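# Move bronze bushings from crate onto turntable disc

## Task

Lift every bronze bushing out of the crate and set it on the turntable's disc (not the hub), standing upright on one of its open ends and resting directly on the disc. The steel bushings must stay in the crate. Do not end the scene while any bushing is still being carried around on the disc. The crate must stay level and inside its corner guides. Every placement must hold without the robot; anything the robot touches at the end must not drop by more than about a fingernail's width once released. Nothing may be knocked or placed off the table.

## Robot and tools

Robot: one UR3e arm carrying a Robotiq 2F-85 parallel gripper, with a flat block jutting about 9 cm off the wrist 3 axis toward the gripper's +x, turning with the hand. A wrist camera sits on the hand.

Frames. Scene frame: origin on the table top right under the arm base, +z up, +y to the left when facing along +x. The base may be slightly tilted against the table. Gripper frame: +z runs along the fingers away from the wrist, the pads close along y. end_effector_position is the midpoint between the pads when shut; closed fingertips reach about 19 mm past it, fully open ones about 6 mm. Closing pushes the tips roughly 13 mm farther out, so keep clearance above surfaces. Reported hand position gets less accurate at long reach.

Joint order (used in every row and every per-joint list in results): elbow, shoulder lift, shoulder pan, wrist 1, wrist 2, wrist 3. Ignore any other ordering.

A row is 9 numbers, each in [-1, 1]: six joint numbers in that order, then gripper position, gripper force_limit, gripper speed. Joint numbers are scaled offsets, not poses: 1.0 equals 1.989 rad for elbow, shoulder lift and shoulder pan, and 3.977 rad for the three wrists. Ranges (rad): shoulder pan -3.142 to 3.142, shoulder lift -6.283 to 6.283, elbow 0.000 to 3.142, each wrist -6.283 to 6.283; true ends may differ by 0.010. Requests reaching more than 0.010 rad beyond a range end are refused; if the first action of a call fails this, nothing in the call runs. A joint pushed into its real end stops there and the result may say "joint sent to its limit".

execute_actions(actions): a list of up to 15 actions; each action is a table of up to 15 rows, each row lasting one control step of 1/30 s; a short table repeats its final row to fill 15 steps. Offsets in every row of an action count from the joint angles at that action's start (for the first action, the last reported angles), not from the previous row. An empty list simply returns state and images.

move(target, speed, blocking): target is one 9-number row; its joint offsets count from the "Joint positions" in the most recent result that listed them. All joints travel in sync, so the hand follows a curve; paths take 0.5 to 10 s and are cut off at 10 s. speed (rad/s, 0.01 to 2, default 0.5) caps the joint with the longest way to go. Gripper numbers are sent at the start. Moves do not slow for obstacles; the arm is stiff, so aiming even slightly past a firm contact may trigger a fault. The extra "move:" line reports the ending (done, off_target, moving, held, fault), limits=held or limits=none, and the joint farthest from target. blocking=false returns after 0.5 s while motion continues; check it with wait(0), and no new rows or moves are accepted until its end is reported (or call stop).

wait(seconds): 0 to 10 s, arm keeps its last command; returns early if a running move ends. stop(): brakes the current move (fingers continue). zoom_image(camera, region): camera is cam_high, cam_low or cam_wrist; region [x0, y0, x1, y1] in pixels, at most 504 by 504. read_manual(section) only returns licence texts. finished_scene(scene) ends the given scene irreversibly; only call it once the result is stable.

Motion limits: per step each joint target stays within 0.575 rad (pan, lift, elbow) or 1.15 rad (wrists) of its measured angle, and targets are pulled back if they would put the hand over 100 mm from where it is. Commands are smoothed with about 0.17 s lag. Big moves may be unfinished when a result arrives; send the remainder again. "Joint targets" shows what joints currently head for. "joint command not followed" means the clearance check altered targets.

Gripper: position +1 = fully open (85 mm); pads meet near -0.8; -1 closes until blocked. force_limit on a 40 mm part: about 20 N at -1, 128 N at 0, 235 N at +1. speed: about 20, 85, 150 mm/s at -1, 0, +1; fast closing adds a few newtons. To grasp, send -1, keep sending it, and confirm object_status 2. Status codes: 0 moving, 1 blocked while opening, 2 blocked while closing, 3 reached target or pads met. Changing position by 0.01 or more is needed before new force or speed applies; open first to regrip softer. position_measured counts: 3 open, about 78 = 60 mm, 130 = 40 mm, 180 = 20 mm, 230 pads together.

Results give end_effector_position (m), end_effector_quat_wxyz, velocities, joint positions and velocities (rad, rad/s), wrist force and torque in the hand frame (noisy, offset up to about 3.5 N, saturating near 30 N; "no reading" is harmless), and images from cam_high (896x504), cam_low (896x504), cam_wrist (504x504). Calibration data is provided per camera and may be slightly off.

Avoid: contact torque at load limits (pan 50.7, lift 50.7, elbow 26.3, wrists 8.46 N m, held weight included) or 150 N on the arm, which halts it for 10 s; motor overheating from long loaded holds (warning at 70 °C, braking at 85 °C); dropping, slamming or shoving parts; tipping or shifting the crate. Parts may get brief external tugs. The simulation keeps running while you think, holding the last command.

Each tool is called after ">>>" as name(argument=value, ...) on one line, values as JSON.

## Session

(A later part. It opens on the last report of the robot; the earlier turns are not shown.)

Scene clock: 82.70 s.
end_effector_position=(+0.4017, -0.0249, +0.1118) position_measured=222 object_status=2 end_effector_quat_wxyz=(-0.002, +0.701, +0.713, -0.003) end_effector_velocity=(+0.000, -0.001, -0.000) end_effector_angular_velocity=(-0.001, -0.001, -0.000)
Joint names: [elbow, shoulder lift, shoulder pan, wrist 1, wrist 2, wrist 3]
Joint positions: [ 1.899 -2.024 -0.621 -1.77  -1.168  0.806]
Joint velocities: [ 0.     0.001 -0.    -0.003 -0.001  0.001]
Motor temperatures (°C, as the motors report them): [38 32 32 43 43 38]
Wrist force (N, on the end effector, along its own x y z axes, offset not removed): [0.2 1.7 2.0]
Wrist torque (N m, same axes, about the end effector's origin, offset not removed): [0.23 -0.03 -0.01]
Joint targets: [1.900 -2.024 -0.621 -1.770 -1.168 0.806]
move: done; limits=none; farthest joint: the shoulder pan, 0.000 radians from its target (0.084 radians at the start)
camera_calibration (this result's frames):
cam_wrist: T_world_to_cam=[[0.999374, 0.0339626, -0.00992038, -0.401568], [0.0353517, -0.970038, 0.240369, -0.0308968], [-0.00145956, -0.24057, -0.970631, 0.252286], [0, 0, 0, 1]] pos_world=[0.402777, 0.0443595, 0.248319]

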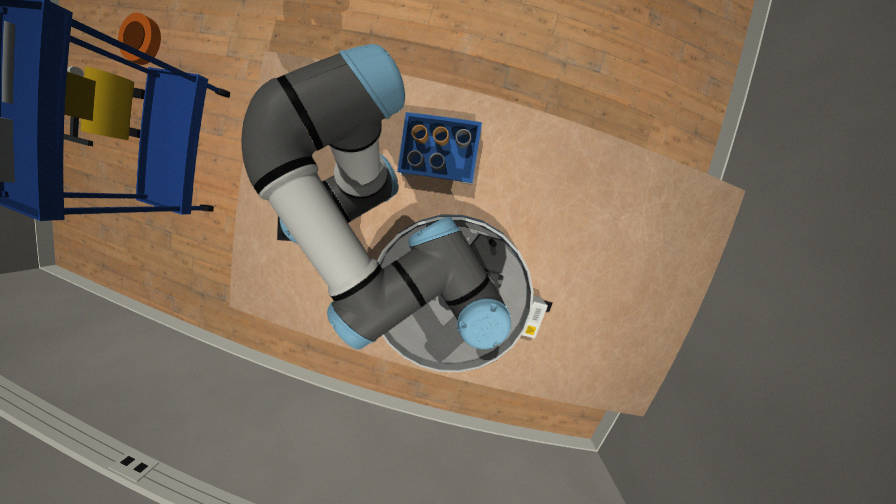

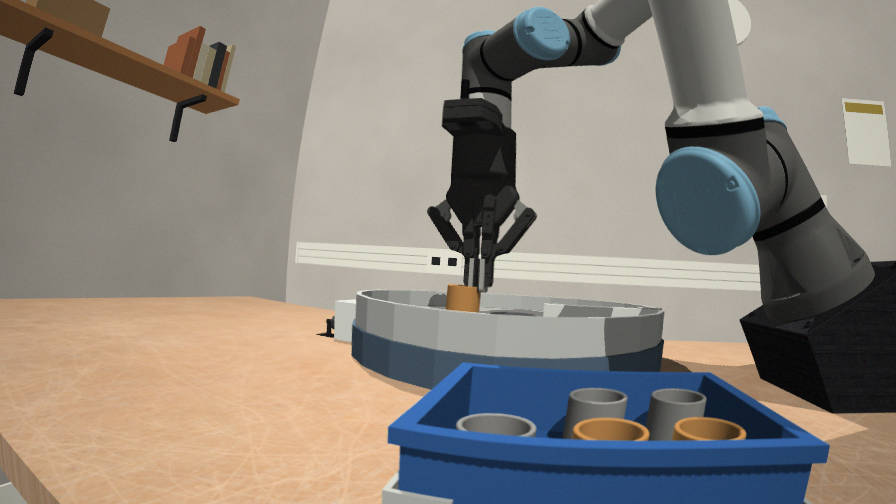

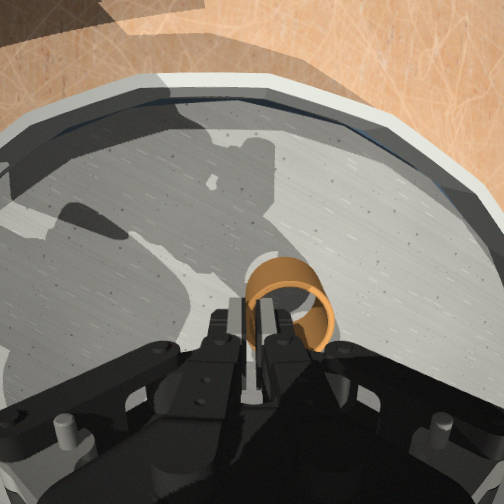

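>>> move(target=[0.0086,0.0054,0.0054,-0.0082,-0.001,0.0025,-1,-0.3,-0.5], speed=0.05)

>>> move(target=[0.007,0.0044,0.0044,-0.0066,-0.001,0.002,-1,-0.3,-0.5], speed=0.05)

Scene clock: 86.73 s.
end_effector_position=(+0.4017, -0.0251, +0.1068) position_measured=222 object_status=2 end_effector_quat_wxyz=(-0.002, +0.701, +0.713, -0.004) end_effector_velocity=(-0.000, +0.000, -0.000) end_effector_angular_velocity=(+0.000, +0.000, -0.000)
Joint names: [elbow, shoulder lift, shoulder pan, wrist 1, wrist 2, wrist 3]
Joint positions: [ 1.916 -2.014 -0.61  -1.802 -1.172  0.816]
Joint velocities: [ 0.002  0.001  0.001 -0.002 -0.     0.001]
Motor temperatures (°C, as the motors report them): [38 32 32 43 43 38]
Wrist force (N, on the end effector, along its own x y z axes, offset not removed): [0.9 0.7 1.0]
Wrist torque (N m, same axes, about the end effector's origin, offset not removed): [0.11 -0.20 -0.01]
Joint targets: [1.917 -2.014 -0.610 -1.802 -1.172 0.816]
move: done; limits=none; farthest joint: the shoulder lift, 0.001 radians from its target (0.011 radians at the start)
camera_calibration (this result's frames):
cam_wrist: T_world_to_cam=[[0.999329, 0.0352344, -0.00999337, -0.401531], [0.0366045, -0.969831, 0.241013, -0.0304056], [-0.00119992, -0.241217, -0.97047, 0.247261], [0, 0, 0, 1]] pos_world=[0.402671, 0.044303, 0.243275]

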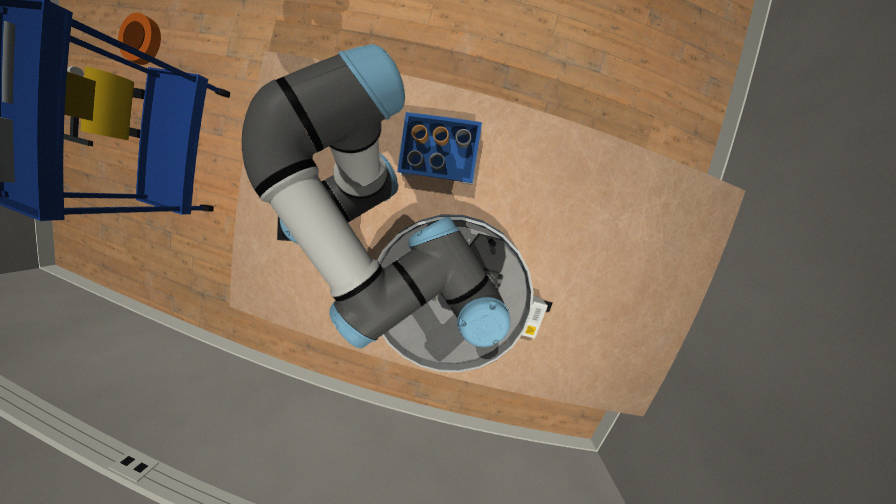

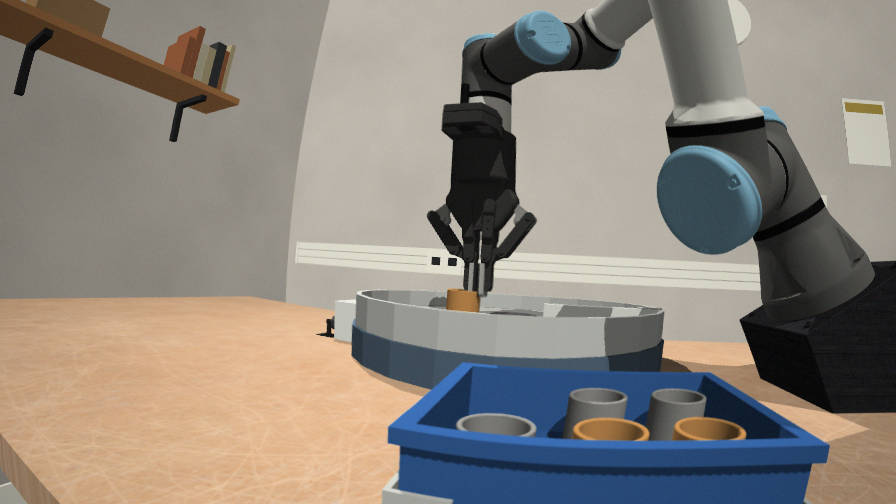

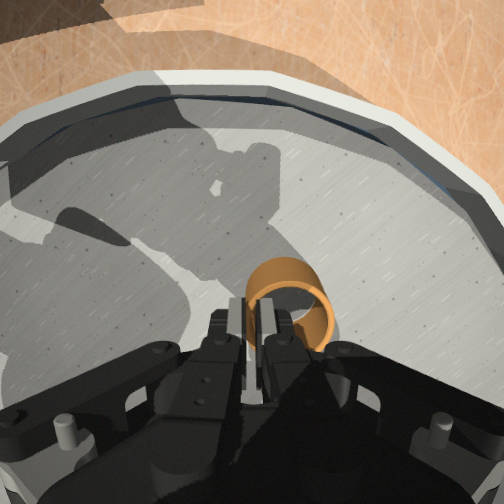

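Scene clock: 87.63 s.
end_effector_position=(+0.4015, -0.0252, +0.1029) position_measured=222 object_status=2 end_effector_quat_wxyz=(-0.002, +0.701, +0.714, -0.004) end_effector_velocity=(-0.000, -0.000, -0.001) end_effector_angular_velocity=(+0.001, +0.001, -0.000)
Joint names: [elbow, shoulder lift, shoulder pan, wrist 1, wrist 2, wrist 3]
Joint positions: [ 1.93  -2.005 -0.602 -1.828 -1.176  0.824]
Joint velocities: [ 0.002  0.002  0.001 -0.002 -0.     0.   ]
Motor temperatures (°C, as the motors report them): [38 32 32 43 43 38]
Wrist force (N, on the end effector, along its own x y z axes, offset not removed): [4.3 -9.4 -30.0]
Wrist torque (N m, same axes, about the end effector's origin, offset not removed): [0.46 -0.07 -0.10]
Joint targets: [1.930 -2.005 -0.602 -1.828 -1.176 0.824]
move: done; limits=none; farthest joint: the shoulder pan, 0.000 radians from its target (0.009 radians at the start)
camera_calibration (this result's frames):
cam_wrist: T_world_to_cam=[[0.999281, 0.0364569, -0.0103919, -0.401295], [0.0378886, -0.969497, 0.242156, -0.0301847], [-0.00124664, -0.242376, -0.970182, 0.243329], [0, 0, 0, 1]] pos_world=[0.402453, 0.0443431, 0.239213]

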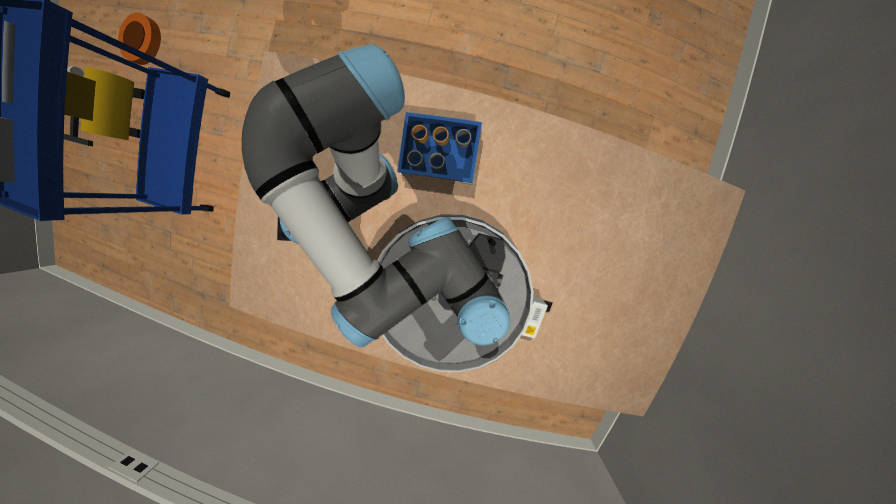

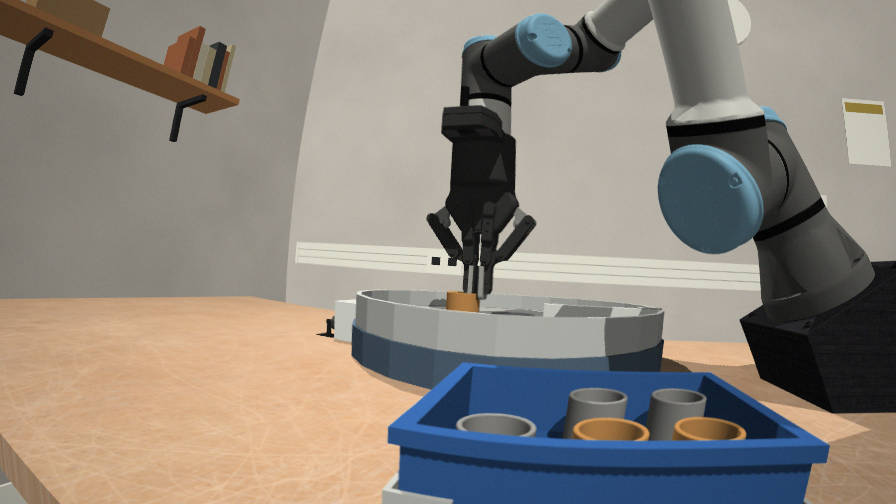

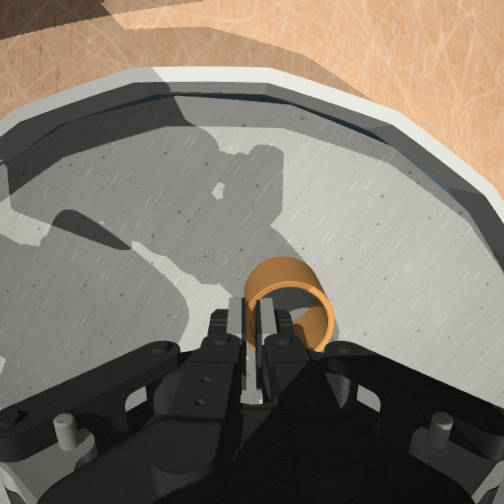

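>>> execute_actions(actions=[[[-0.0026,-0.0016,-0.0016,0.0025,0,-0.0007,-1,-0.3,-0.5]],[[0,0,0,0,0,0,-0.45,-0.3,0]],[[-0.03,-0.019,-0.019,0.0285,0.004,-0.009,-0.45,-0.3,0]],[[-0.03,-0.019,-0.019,0.0285,0.004,-0.009,-0.45,-0.3,0]],[[-0.02,-0.013,-0.013,0.019,0.002,-0.006,-0.45,-0.3,0]],[[0,0,0,0,0,0,-0.45,-0.3,0]]])

Scene clock: 94.57 s.
end_effector_position=(+0.3999, -0.0187, +0.1503) position_measured=186 object_status=3 end_effector_quat_wxyz=(-0.001, +0.704, +0.710, -0.000) end_effector_velocity=(-0.000, +0.000, -0.000) end_effector_angular_velocity=(+0.001, +0.000, +0.000)
Joint names: [elbow, shoulder lift, shoulder pan, wrist 1, wrist 2, wrist 3]
Joint positions: [ 1.768 -2.109 -0.705 -1.52  -1.136  0.727]
Joint velocities: [ 0.001 -0.     0.    -0.    -0.     0.   ]
Motor temperatures (°C, as the motors report them): [38 32 32 43 43 38]
Wrist force (N, on the end effector, along its own x y z axes, offset not removed): [1.0 2.0 0.4]
Wrist torque (N m, same axes, about the end effector's origin, offset not removed): [0.27 -0.21 0.03]
Joint targets: [1.768 -2.109 -0.705 -1.520 -1.137 0.727]
camera_calibration (this result's frames):
cam_wrist: T_world_to_cam=[[0.999642, 0.0263781, -0.00447148, -0.400652], [0.0266854, -0.971043, 0.237411, -0.0301724], [0.00192045, -0.237445, -0.971399, 0.289932], [0, 0, 0, 1]] pos_world=[0.400757, 0.0501129, 0.287012]

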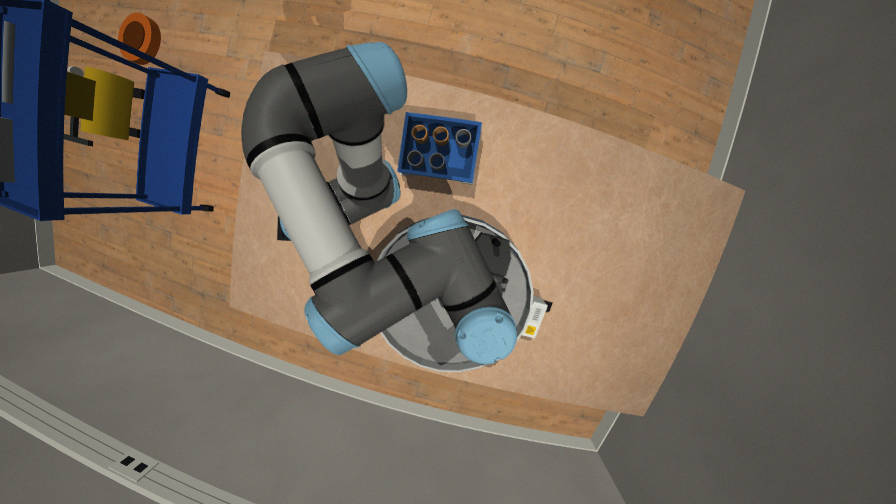

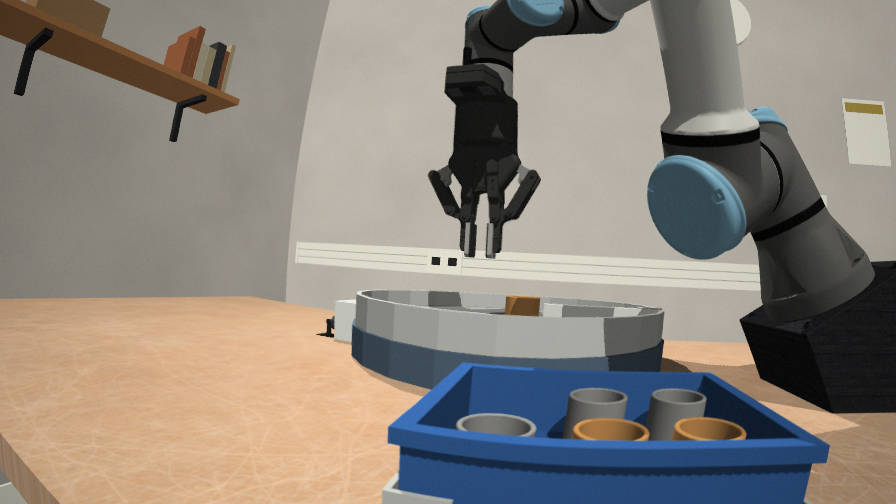

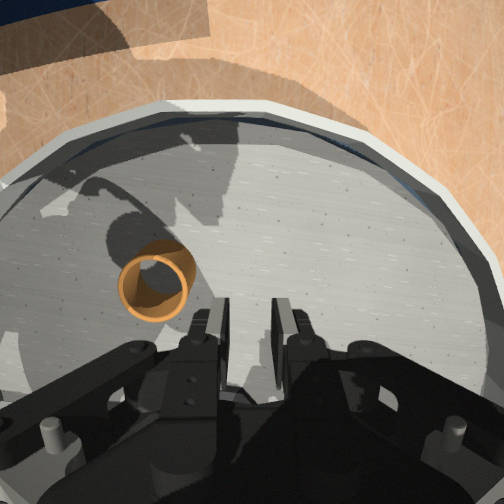

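>>> execute_actions(actions=[])

Scene clock: 110.53 s.
end_effector_position=(+0.3998, -0.0187, +0.1503) position_measured=186 object_status=3 end_effector_quat_wxyz=(-0.002, +0.704, +0.710, -0.000) end_effector_velocity=(-0.000, -0.000, +0.000) end_effector_angular_velocity=(-0.000, -0.000, -0.001)
Joint names: [elbow, shoulder lift, shoulder pan, wrist 1, wrist 2, wrist 3]
Joint positions: [ 1.768 -2.109 -0.705 -1.52  -1.137  0.727]
Joint velocities: [ 0.    -0.    -0.001  0.     0.    -0.   ]
Motor temperatures (°C, as the motors report them): [38 32 32 43 43 38]
Wrist force (N, on the end effector, along its own x y z axes, offset not removed): [1.1 2.6 -0.6]
Wrist torque (N m, same axes, about the end effector's origin, offset not removed): [0.38 -0.18 -0.02]
Joint targets: [1.768 -2.109 -0.705 -1.520 -1.137 0.727]
camera_calibration (this result's frames):
cam_wrist: T_world_to_cam=[[0.999645, 0.0262581, -0.00456405, -0.400627], [0.0265909, -0.971062, 0.237344, -0.0301229], [0.00180021, -0.237381, -0.971415, 0.289954], [0, 0, 0, 1]] pos_world=[0.400764, 0.0500979, 0.286986]

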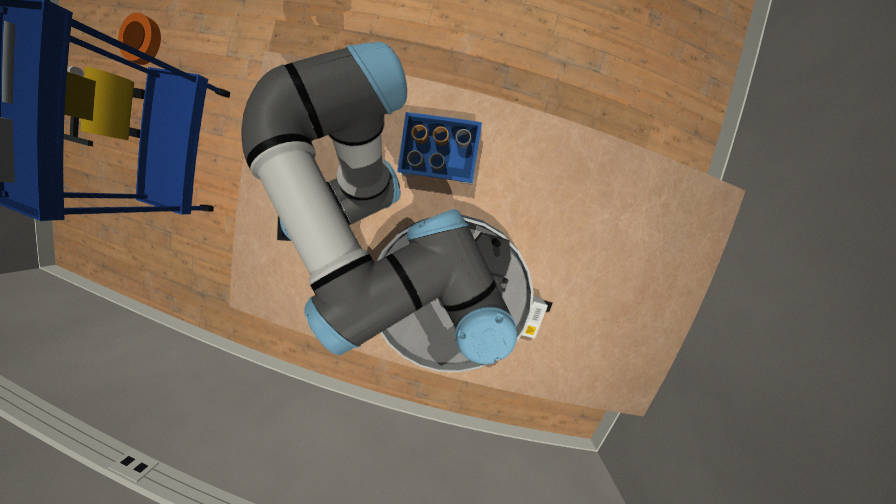

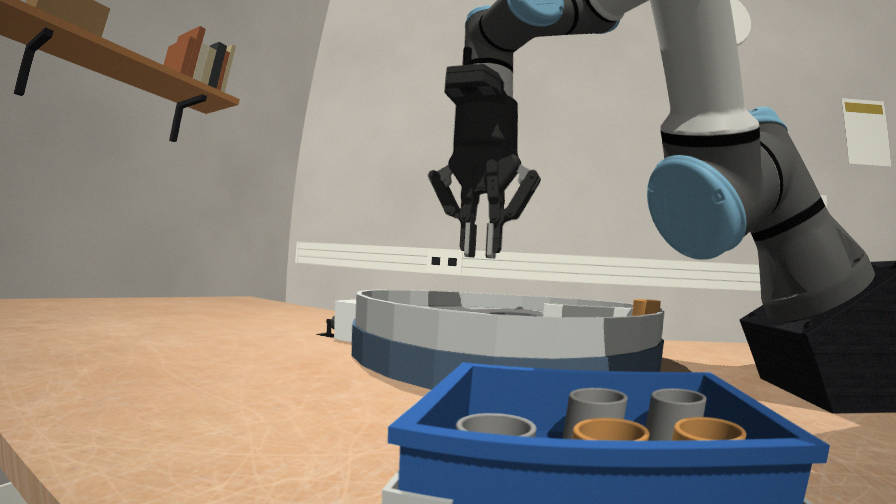

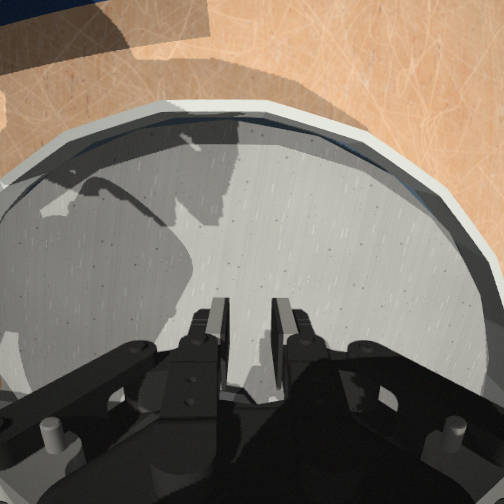

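>>> move(target=[0.0885,0.121,0.819,-0.142,-0.182,0.350,-0.38,-0.3,-0.5], speed=1.2)

Scene clock: 126.80 s.
end_effector_position=(+0.2619, +0.2650, +0.1507) position_measured=177 object_status=3 end_effector_quat_wxyz=(-0.000, +0.665, +0.747, +0.000) end_effector_velocity=(-0.000, +0.000, +0.000) end_effector_angular_velocity=(+0.000, -0.000, +0.000)
Joint names: [elbow, shoulder lift, shoulder pan, wrist 1, wrist 2, wrist 3]
Joint positions: [ 1.944 -1.868  0.924 -2.085 -1.86   2.119]
Joint velocities: [ 0.     0.     0.002 -0.001 -0.001  0.002]
Motor temperatures (°C, as the motors report them): [38 32 32 43 43 38]
Wrist force (N, on the end effector, along its own x y z axes, offset not removed): [-0.2 1.6 0.6]
Wrist torque (N m, same axes, about the end effector's origin, offset not removed): [0.23 0.01 0.04]
Joint targets: [1.944 -1.868 0.924 -2.085 -1.860 2.119]
move: done; limits=none; farthest joint: the wrist 2, 0.001 radians from its target (0.724 radians at the start)
camera_calibration (this result's frames):
cam_wrist: T_world_to_cam=[[0.991049, 0.133491, -0.00150122, -0.296792], [0.130003, -0.962477, 0.238195, 0.219535], [0.030352, -0.236258, -0.971216, 0.350158], [0, 0, 0, 1]] pos_world=[0.254968, 0.333645, 0.287342]

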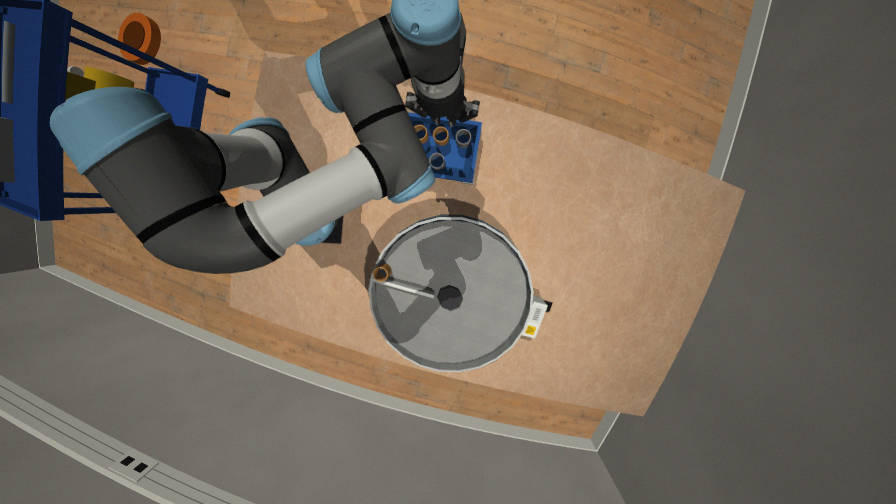

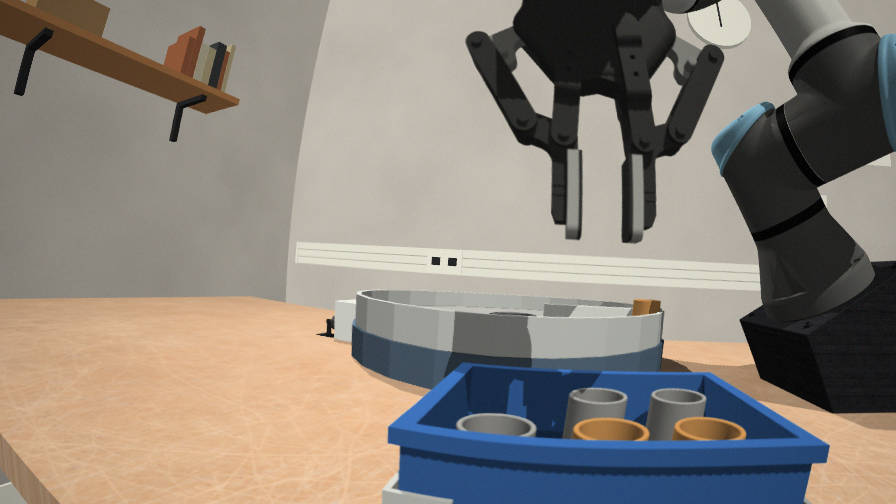

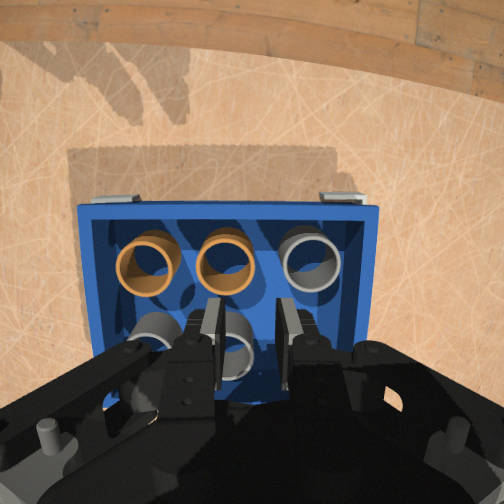

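>>> move(target=[0.099,0.0231,-0.046,-0.0664,0.0097,0.2065,-0.38,-0.3,-0.5], speed=0.8)

Scene clock: 146.77 s.
end_effector_position=(+0.2581, +0.2536, +0.1005) position_measured=177 object_status=3 end_effector_quat_wxyz=(+0.000, +0.925, +0.380, -0.000) end_effector_velocity=(+0.000, -0.000, -0.000) end_effector_angular_velocity=(-0.001, -0.001, -0.003)
Joint names: [elbow, shoulder lift, shoulder pan, wrist 1, wrist 2, wrist 3]
Joint positions: [ 2.141 -1.822  0.832 -2.349 -1.822  2.94 ]
Joint velocities: [-0.     0.    -0.001 -0.001 -0.     0.002]
Motor temperatures (°C, as the motors report them): [38 32 32 43 43 38]
Wrist force (N, on the end effector, along its own x y z axes, offset not removed): [0.9 1.5 0.9]
Wrist torque (N m, same axes, about the end effector's origin, offset not removed): [0.25 -0.15 0.00]
Joint targets: [2.141 -1.822 0.832 -2.349 -1.822 2.940]
move: done; limits=none; farthest joint: the shoulder pan, 0.000 radians from its target (0.091 radians at the start)
camera_calibration (this result's frames):
cam_wrist: T_world_to_cam=[[0.716318, -0.697772, -0.00154681, -0.00988395], [-0.677149, -0.695679, 0.23979, 0.361521], [-0.168395, -0.170719, -0.970823, 0.333477], [0, 0, 0, 1]] pos_world=[0.30804, 0.301537, 0.237043]

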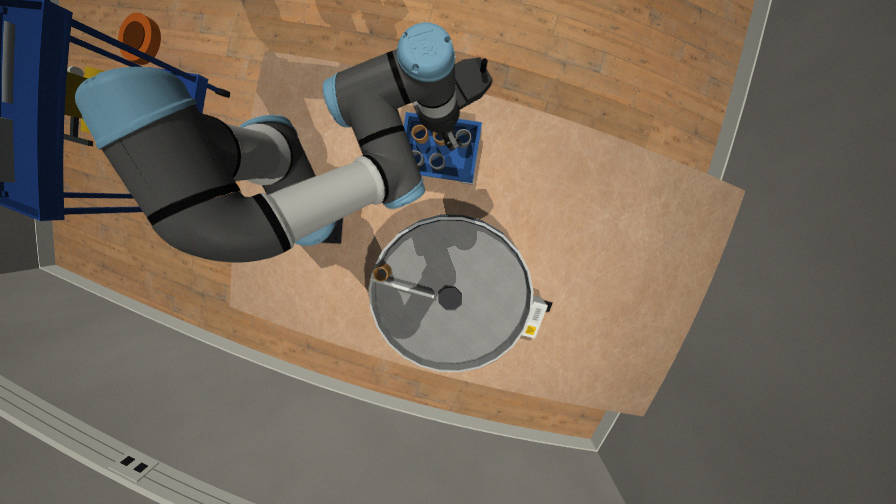

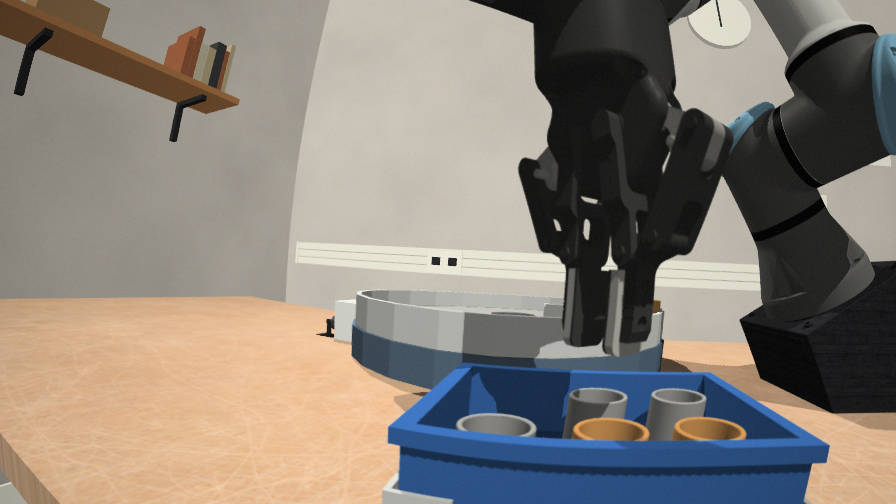

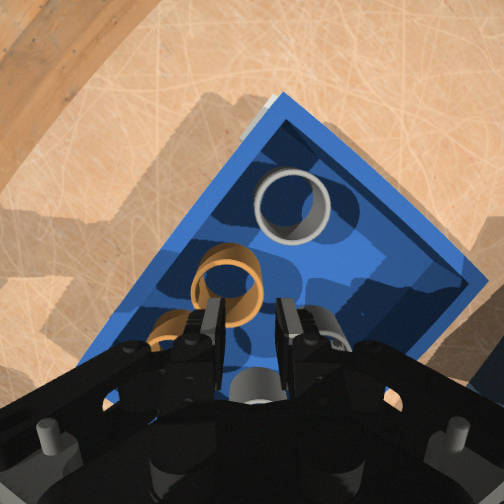

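>>> move(target=[0.0452,0.0714,-0.023,-0.0608,0.0053,-0.01,-0.38,-0.3,-0.5], speed=0.1)

>>> execute_actions(actions=[[[0,0,0,0,0,0,-1,-0.3,-0.5]],[[0,0,0,0,0,0,-1,-0.3,-0.5]],[[0,0,0,0,0,0,-1,-0.3,-0.5]]])

Scene clock: 154.20 s.
end_effector_position=(+0.2579, +0.2537, +0.0571) position_measured=177 object_status=3 end_effector_quat_wxyz=(+0.000, +0.925, +0.379, -0.000) end_effector_velocity=(-0.000, -0.000, -0.001) end_effector_angular_velocity=(-0.001, +0.001, +0.000)
Joint names: [elbow, shoulder lift, shoulder pan, wrist 1, wrist 2, wrist 3]
Joint positions: [ 2.231 -1.68   0.787 -2.59  -1.801  2.9  ]
Joint velocities: [ 0.002  0.002 -0.001 -0.002  0.    -0.001]
Motor temperatures (°C, as the motors report them): [38 32 32 43 43 38]
Wrist force (N, on the end effector, along its own x y z axes, offset not removed): [1.6 1.2 0.3]
Wrist torque (N m, same axes, about the end effector's origin, offset not removed): [0.14 -0.33 -0.01]
Joint targets: [2.231 -1.680 0.786 -2.591 -1.801 2.900]
move: done; limits=none; farthest joint: the shoulder pan, 0.000 radians from its target (0.046 radians at the start)
camera_calibration (this result's frames):
cam_wrist: T_world_to_cam=[[0.714702, -0.699426, -0.00214233, -0.00884514], [-0.678666, -0.694222, 0.239727, 0.371877], [-0.169158, -0.169879, -0.970838, 0.291304], [0, 0, 0, 1]] pos_world=[0.307978, 0.301465, 0.193641]

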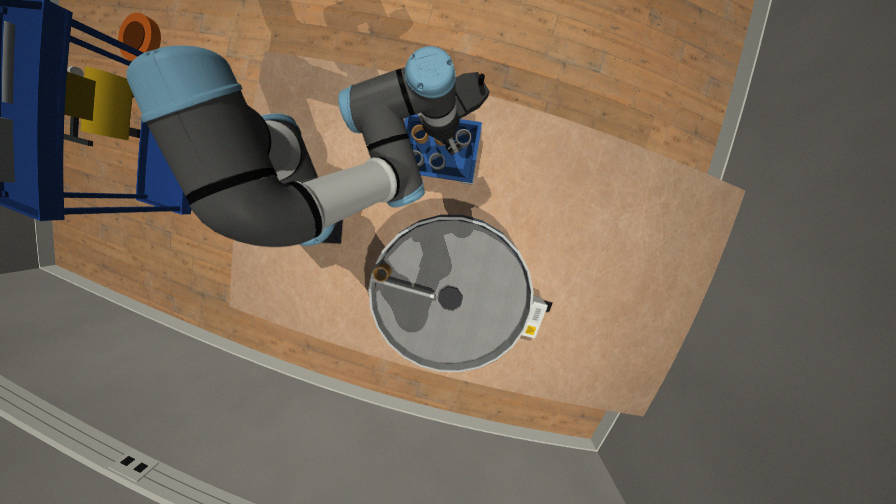

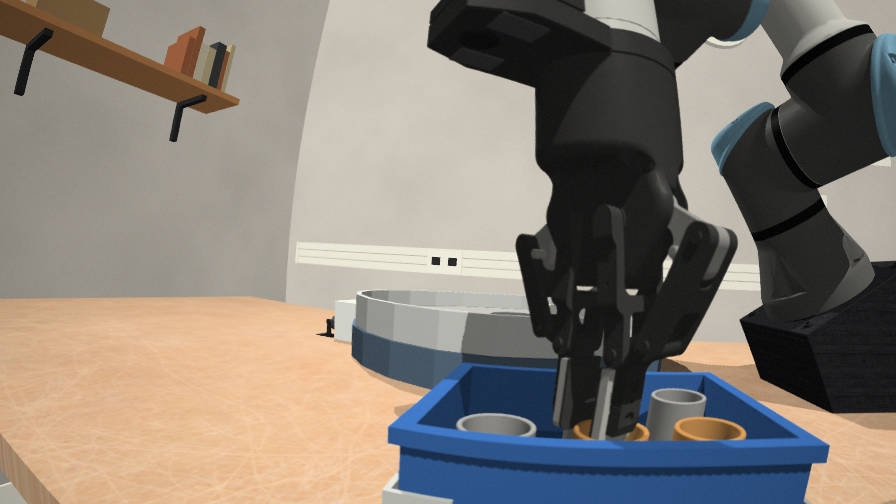

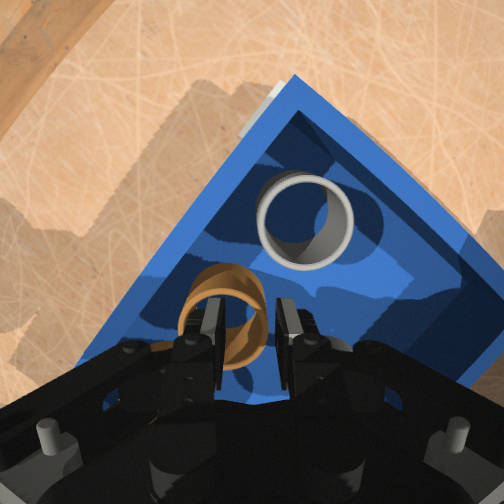

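Scene clock: 155.70 s.
end_effector_position=(+0.2579, +0.2537, +0.0571) position_measured=223 object_status=2 end_effector_quat_wxyz=(+0.000, +0.925, +0.379, -0.000) end_effector_velocity=(+0.000, +0.000, +0.000) end_effector_angular_velocity=(+0.000, -0.000, -0.000)
Joint names: [elbow, shoulder lift, shoulder pan, wrist 1, wrist 2, wrist 3]
Joint positions: [ 2.231 -1.68   0.787 -2.591 -1.801  2.9  ]
Joint velocities: [-0. -0. -0.  0. -0. -0.]
Motor temperatures (°C, as the motors report them): [38 32 32 43 43 38]
Wrist force (N, on the end effector, along its own x y z axes, offset not removed): [0.1 2.6 -3.3]
Wrist torque (N m, same axes, about the end effector's origin, offset not removed): [0.14 -0.08 -0.01]
Joint targets: [2.231 -1.680 0.787 -2.591 -1.801 2.900]
camera_calibration (this result's frames):
cam_wrist: T_world_to_cam=[[0.714701, -0.699427, -0.00214299, -0.00884475], [-0.678666, -0.694222, 0.239728, 0.371879], [-0.16916, -0.169879, -0.970838, 0.291288], [0, 0, 0, 1]] pos_world=[0.307977, 0.301464, 0.193625]

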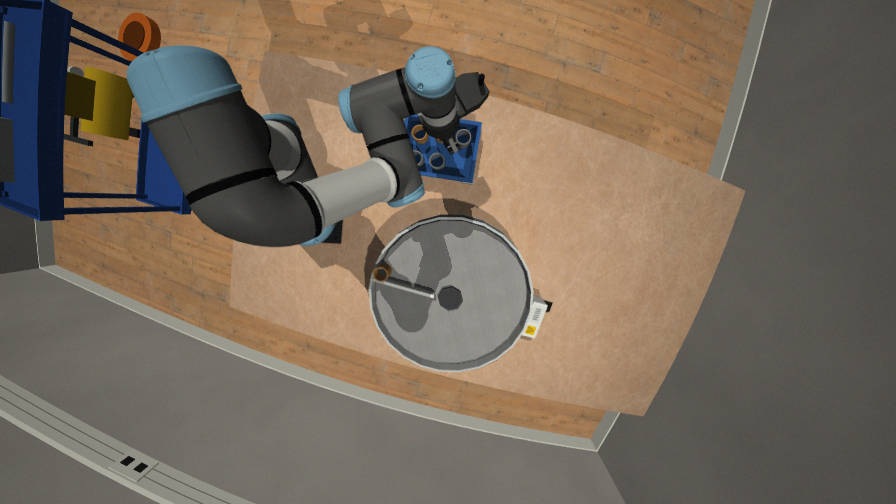

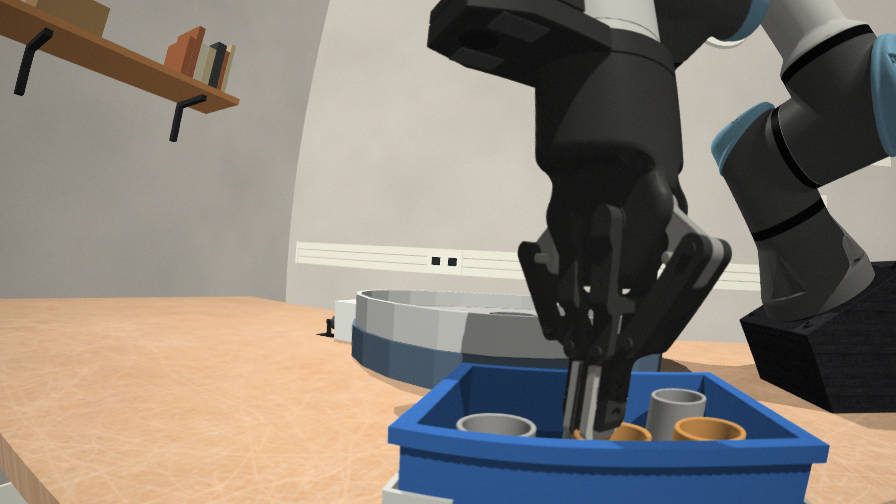

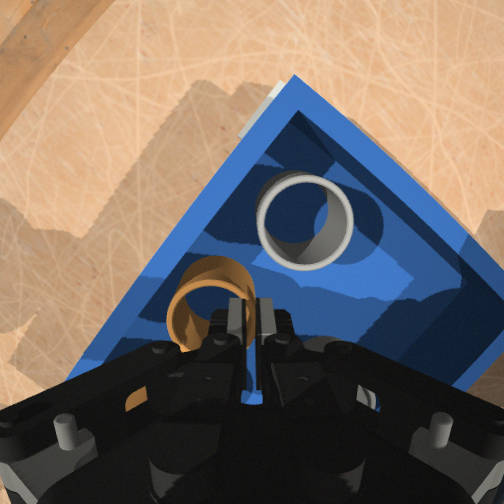

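>>> move(target=[-0.0452,-0.0714,0.023,0.0608,-0.0053,0.01,-1,-0.3,-0.5], speed=0.2)

>>> move(target=[-0.115,-0.05,0.028,0.085,-0.006,0.012,-1,-0.3,-0.5], speed=0.4)

Scene clock: 160.73 s.
end_effector_position=(+0.2581, +0.2536, +0.1005) position_measured=223 object_status=2 end_effector_quat_wxyz=(+0.000, +0.925, +0.380, -0.000) end_effector_velocity=(+0.001, -0.000, +0.001) end_effector_angular_velocity=(-0.000, -0.001, -0.001)
Joint names: [elbow, shoulder lift, shoulder pan, wrist 1, wrist 2, wrist 3]
Joint positions: [ 2.141 -1.822  0.832 -2.349 -1.822  2.94 ]
Joint velocities: [-0.002 -0.001 -0.     0.003 -0.     0.001]
Motor temperatures (°C, as the motors report them): [38 32 32 43 43 38]
Wrist force (N, on the end effector, along its own x y z axes, offset not removed): [0.4 0.9 1.2]
Wrist torque (N m, same axes, about the end effector's origin, offset not removed): [0.08 -0.08 0.04]
Joint targets: [2.141 -1.822 0.832 -2.349 -1.822 2.940]
move: done; limits=none; farthest joint: the shoulder pan, 0.001 radians from its target (0.046 radians at the start)
camera_calibration (this result's frames):
cam_wrist: T_world_to_cam=[[0.716318, -0.697773, -0.001548, -0.00988321], [-0.677149, -0.695678, 0.239793, 0.361525], [-0.168398, -0.170719, -0.970823, 0.333464], [0, 0, 0, 1]] pos_world=[0.308041, 0.301538, 0.237028]

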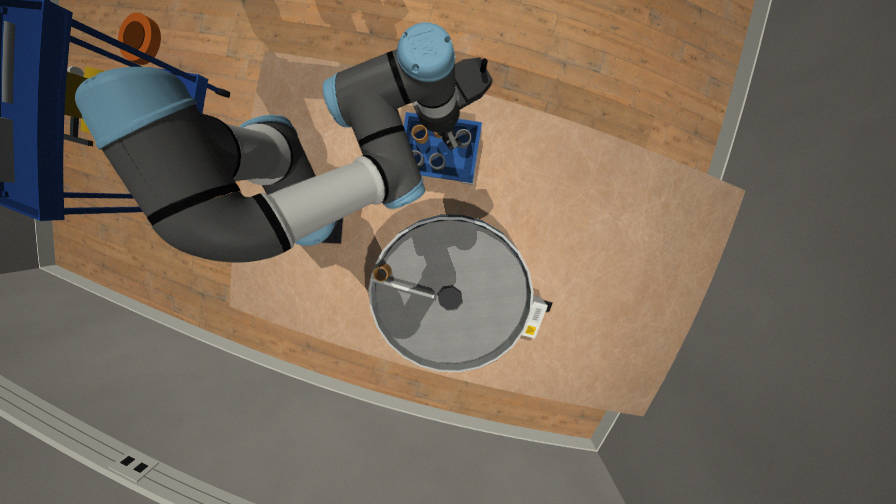

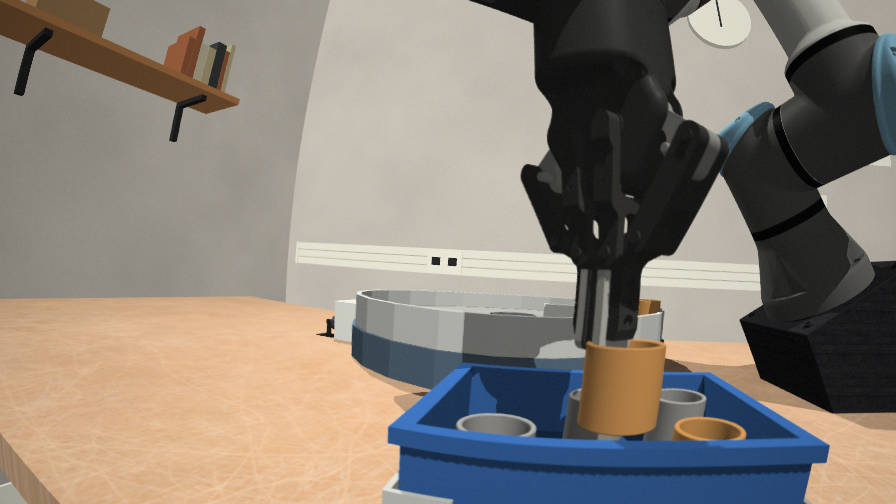

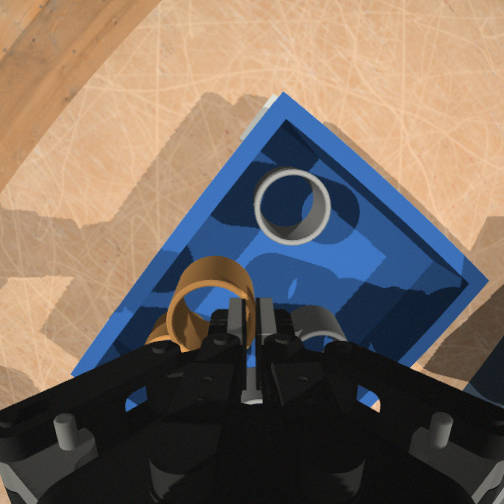

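Scene clock: 162.20 s.
end_effector_position=(+0.2693, +0.2555, +0.1645) position_measured=223 object_status=2 end_effector_quat_wxyz=(-0.000, +0.924, +0.382, +0.001) end_effector_velocity=(-0.000, -0.000, +0.000) end_effector_angular_velocity=(-0.001, +0.001, -0.000)
Joint names: [elbow, shoulder lift, shoulder pan, wrist 1, wrist 2, wrist 3]
Joint positions: [ 1.912 -1.921  0.888 -2.011 -1.846  2.988]
Joint velocities: [-0.    -0.    -0.     0.002 -0.     0.   ]
Motor temperatures (°C, as the motors report them): [38 32 32 43 43 38]
Wrist force (N, on the end effector, along its own x y z axes, offset not removed): [1.1 1.6 1.1]
Wrist torque (N m, same axes, about the end effector's origin, offset not removed): [0.22 -0.20 0.00]
Joint targets: [1.912 -1.921 0.888 -2.011 -1.846 2.988]
move: done; limits=none; farthest joint: the shoulder pan, 0.000 radians from its target (0.055 radians at the start)
camera_calibration (this result's frames):
cam_wrist: T_world_to_cam=[[0.718529, -0.695495, -0.00145153, -0.0176798], [-0.675527, -0.698393, 0.236454, 0.355785], [-0.165466, -0.168919, -0.971642, 0.396705], [0, 0, 0, 1]] pos_world=[0.318687, 0.303192, 0.301302]

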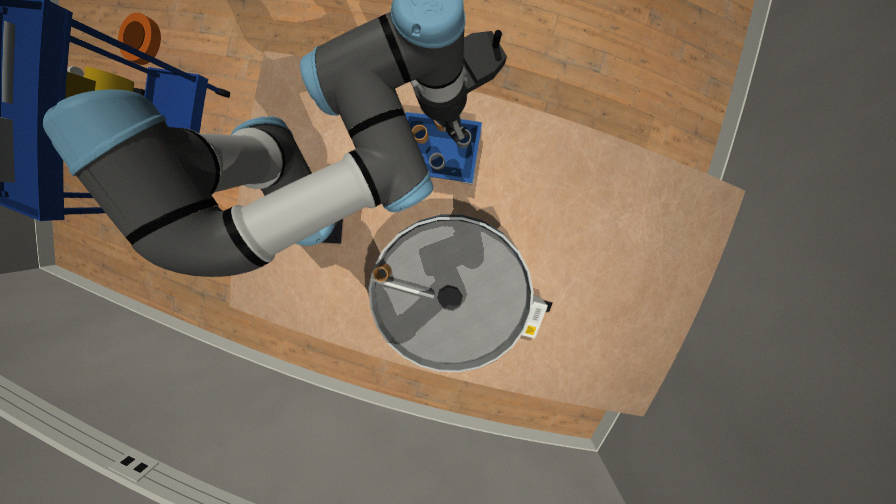

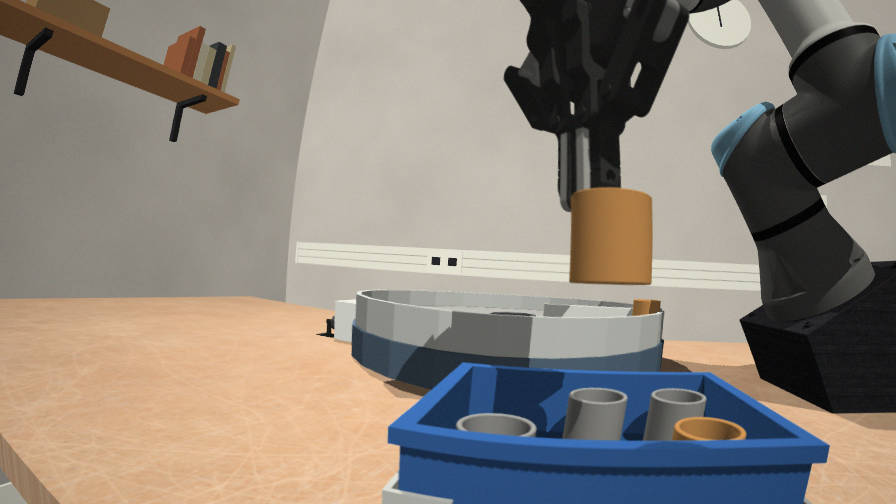

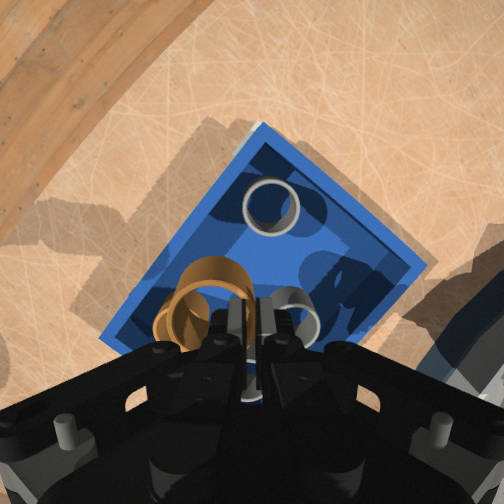

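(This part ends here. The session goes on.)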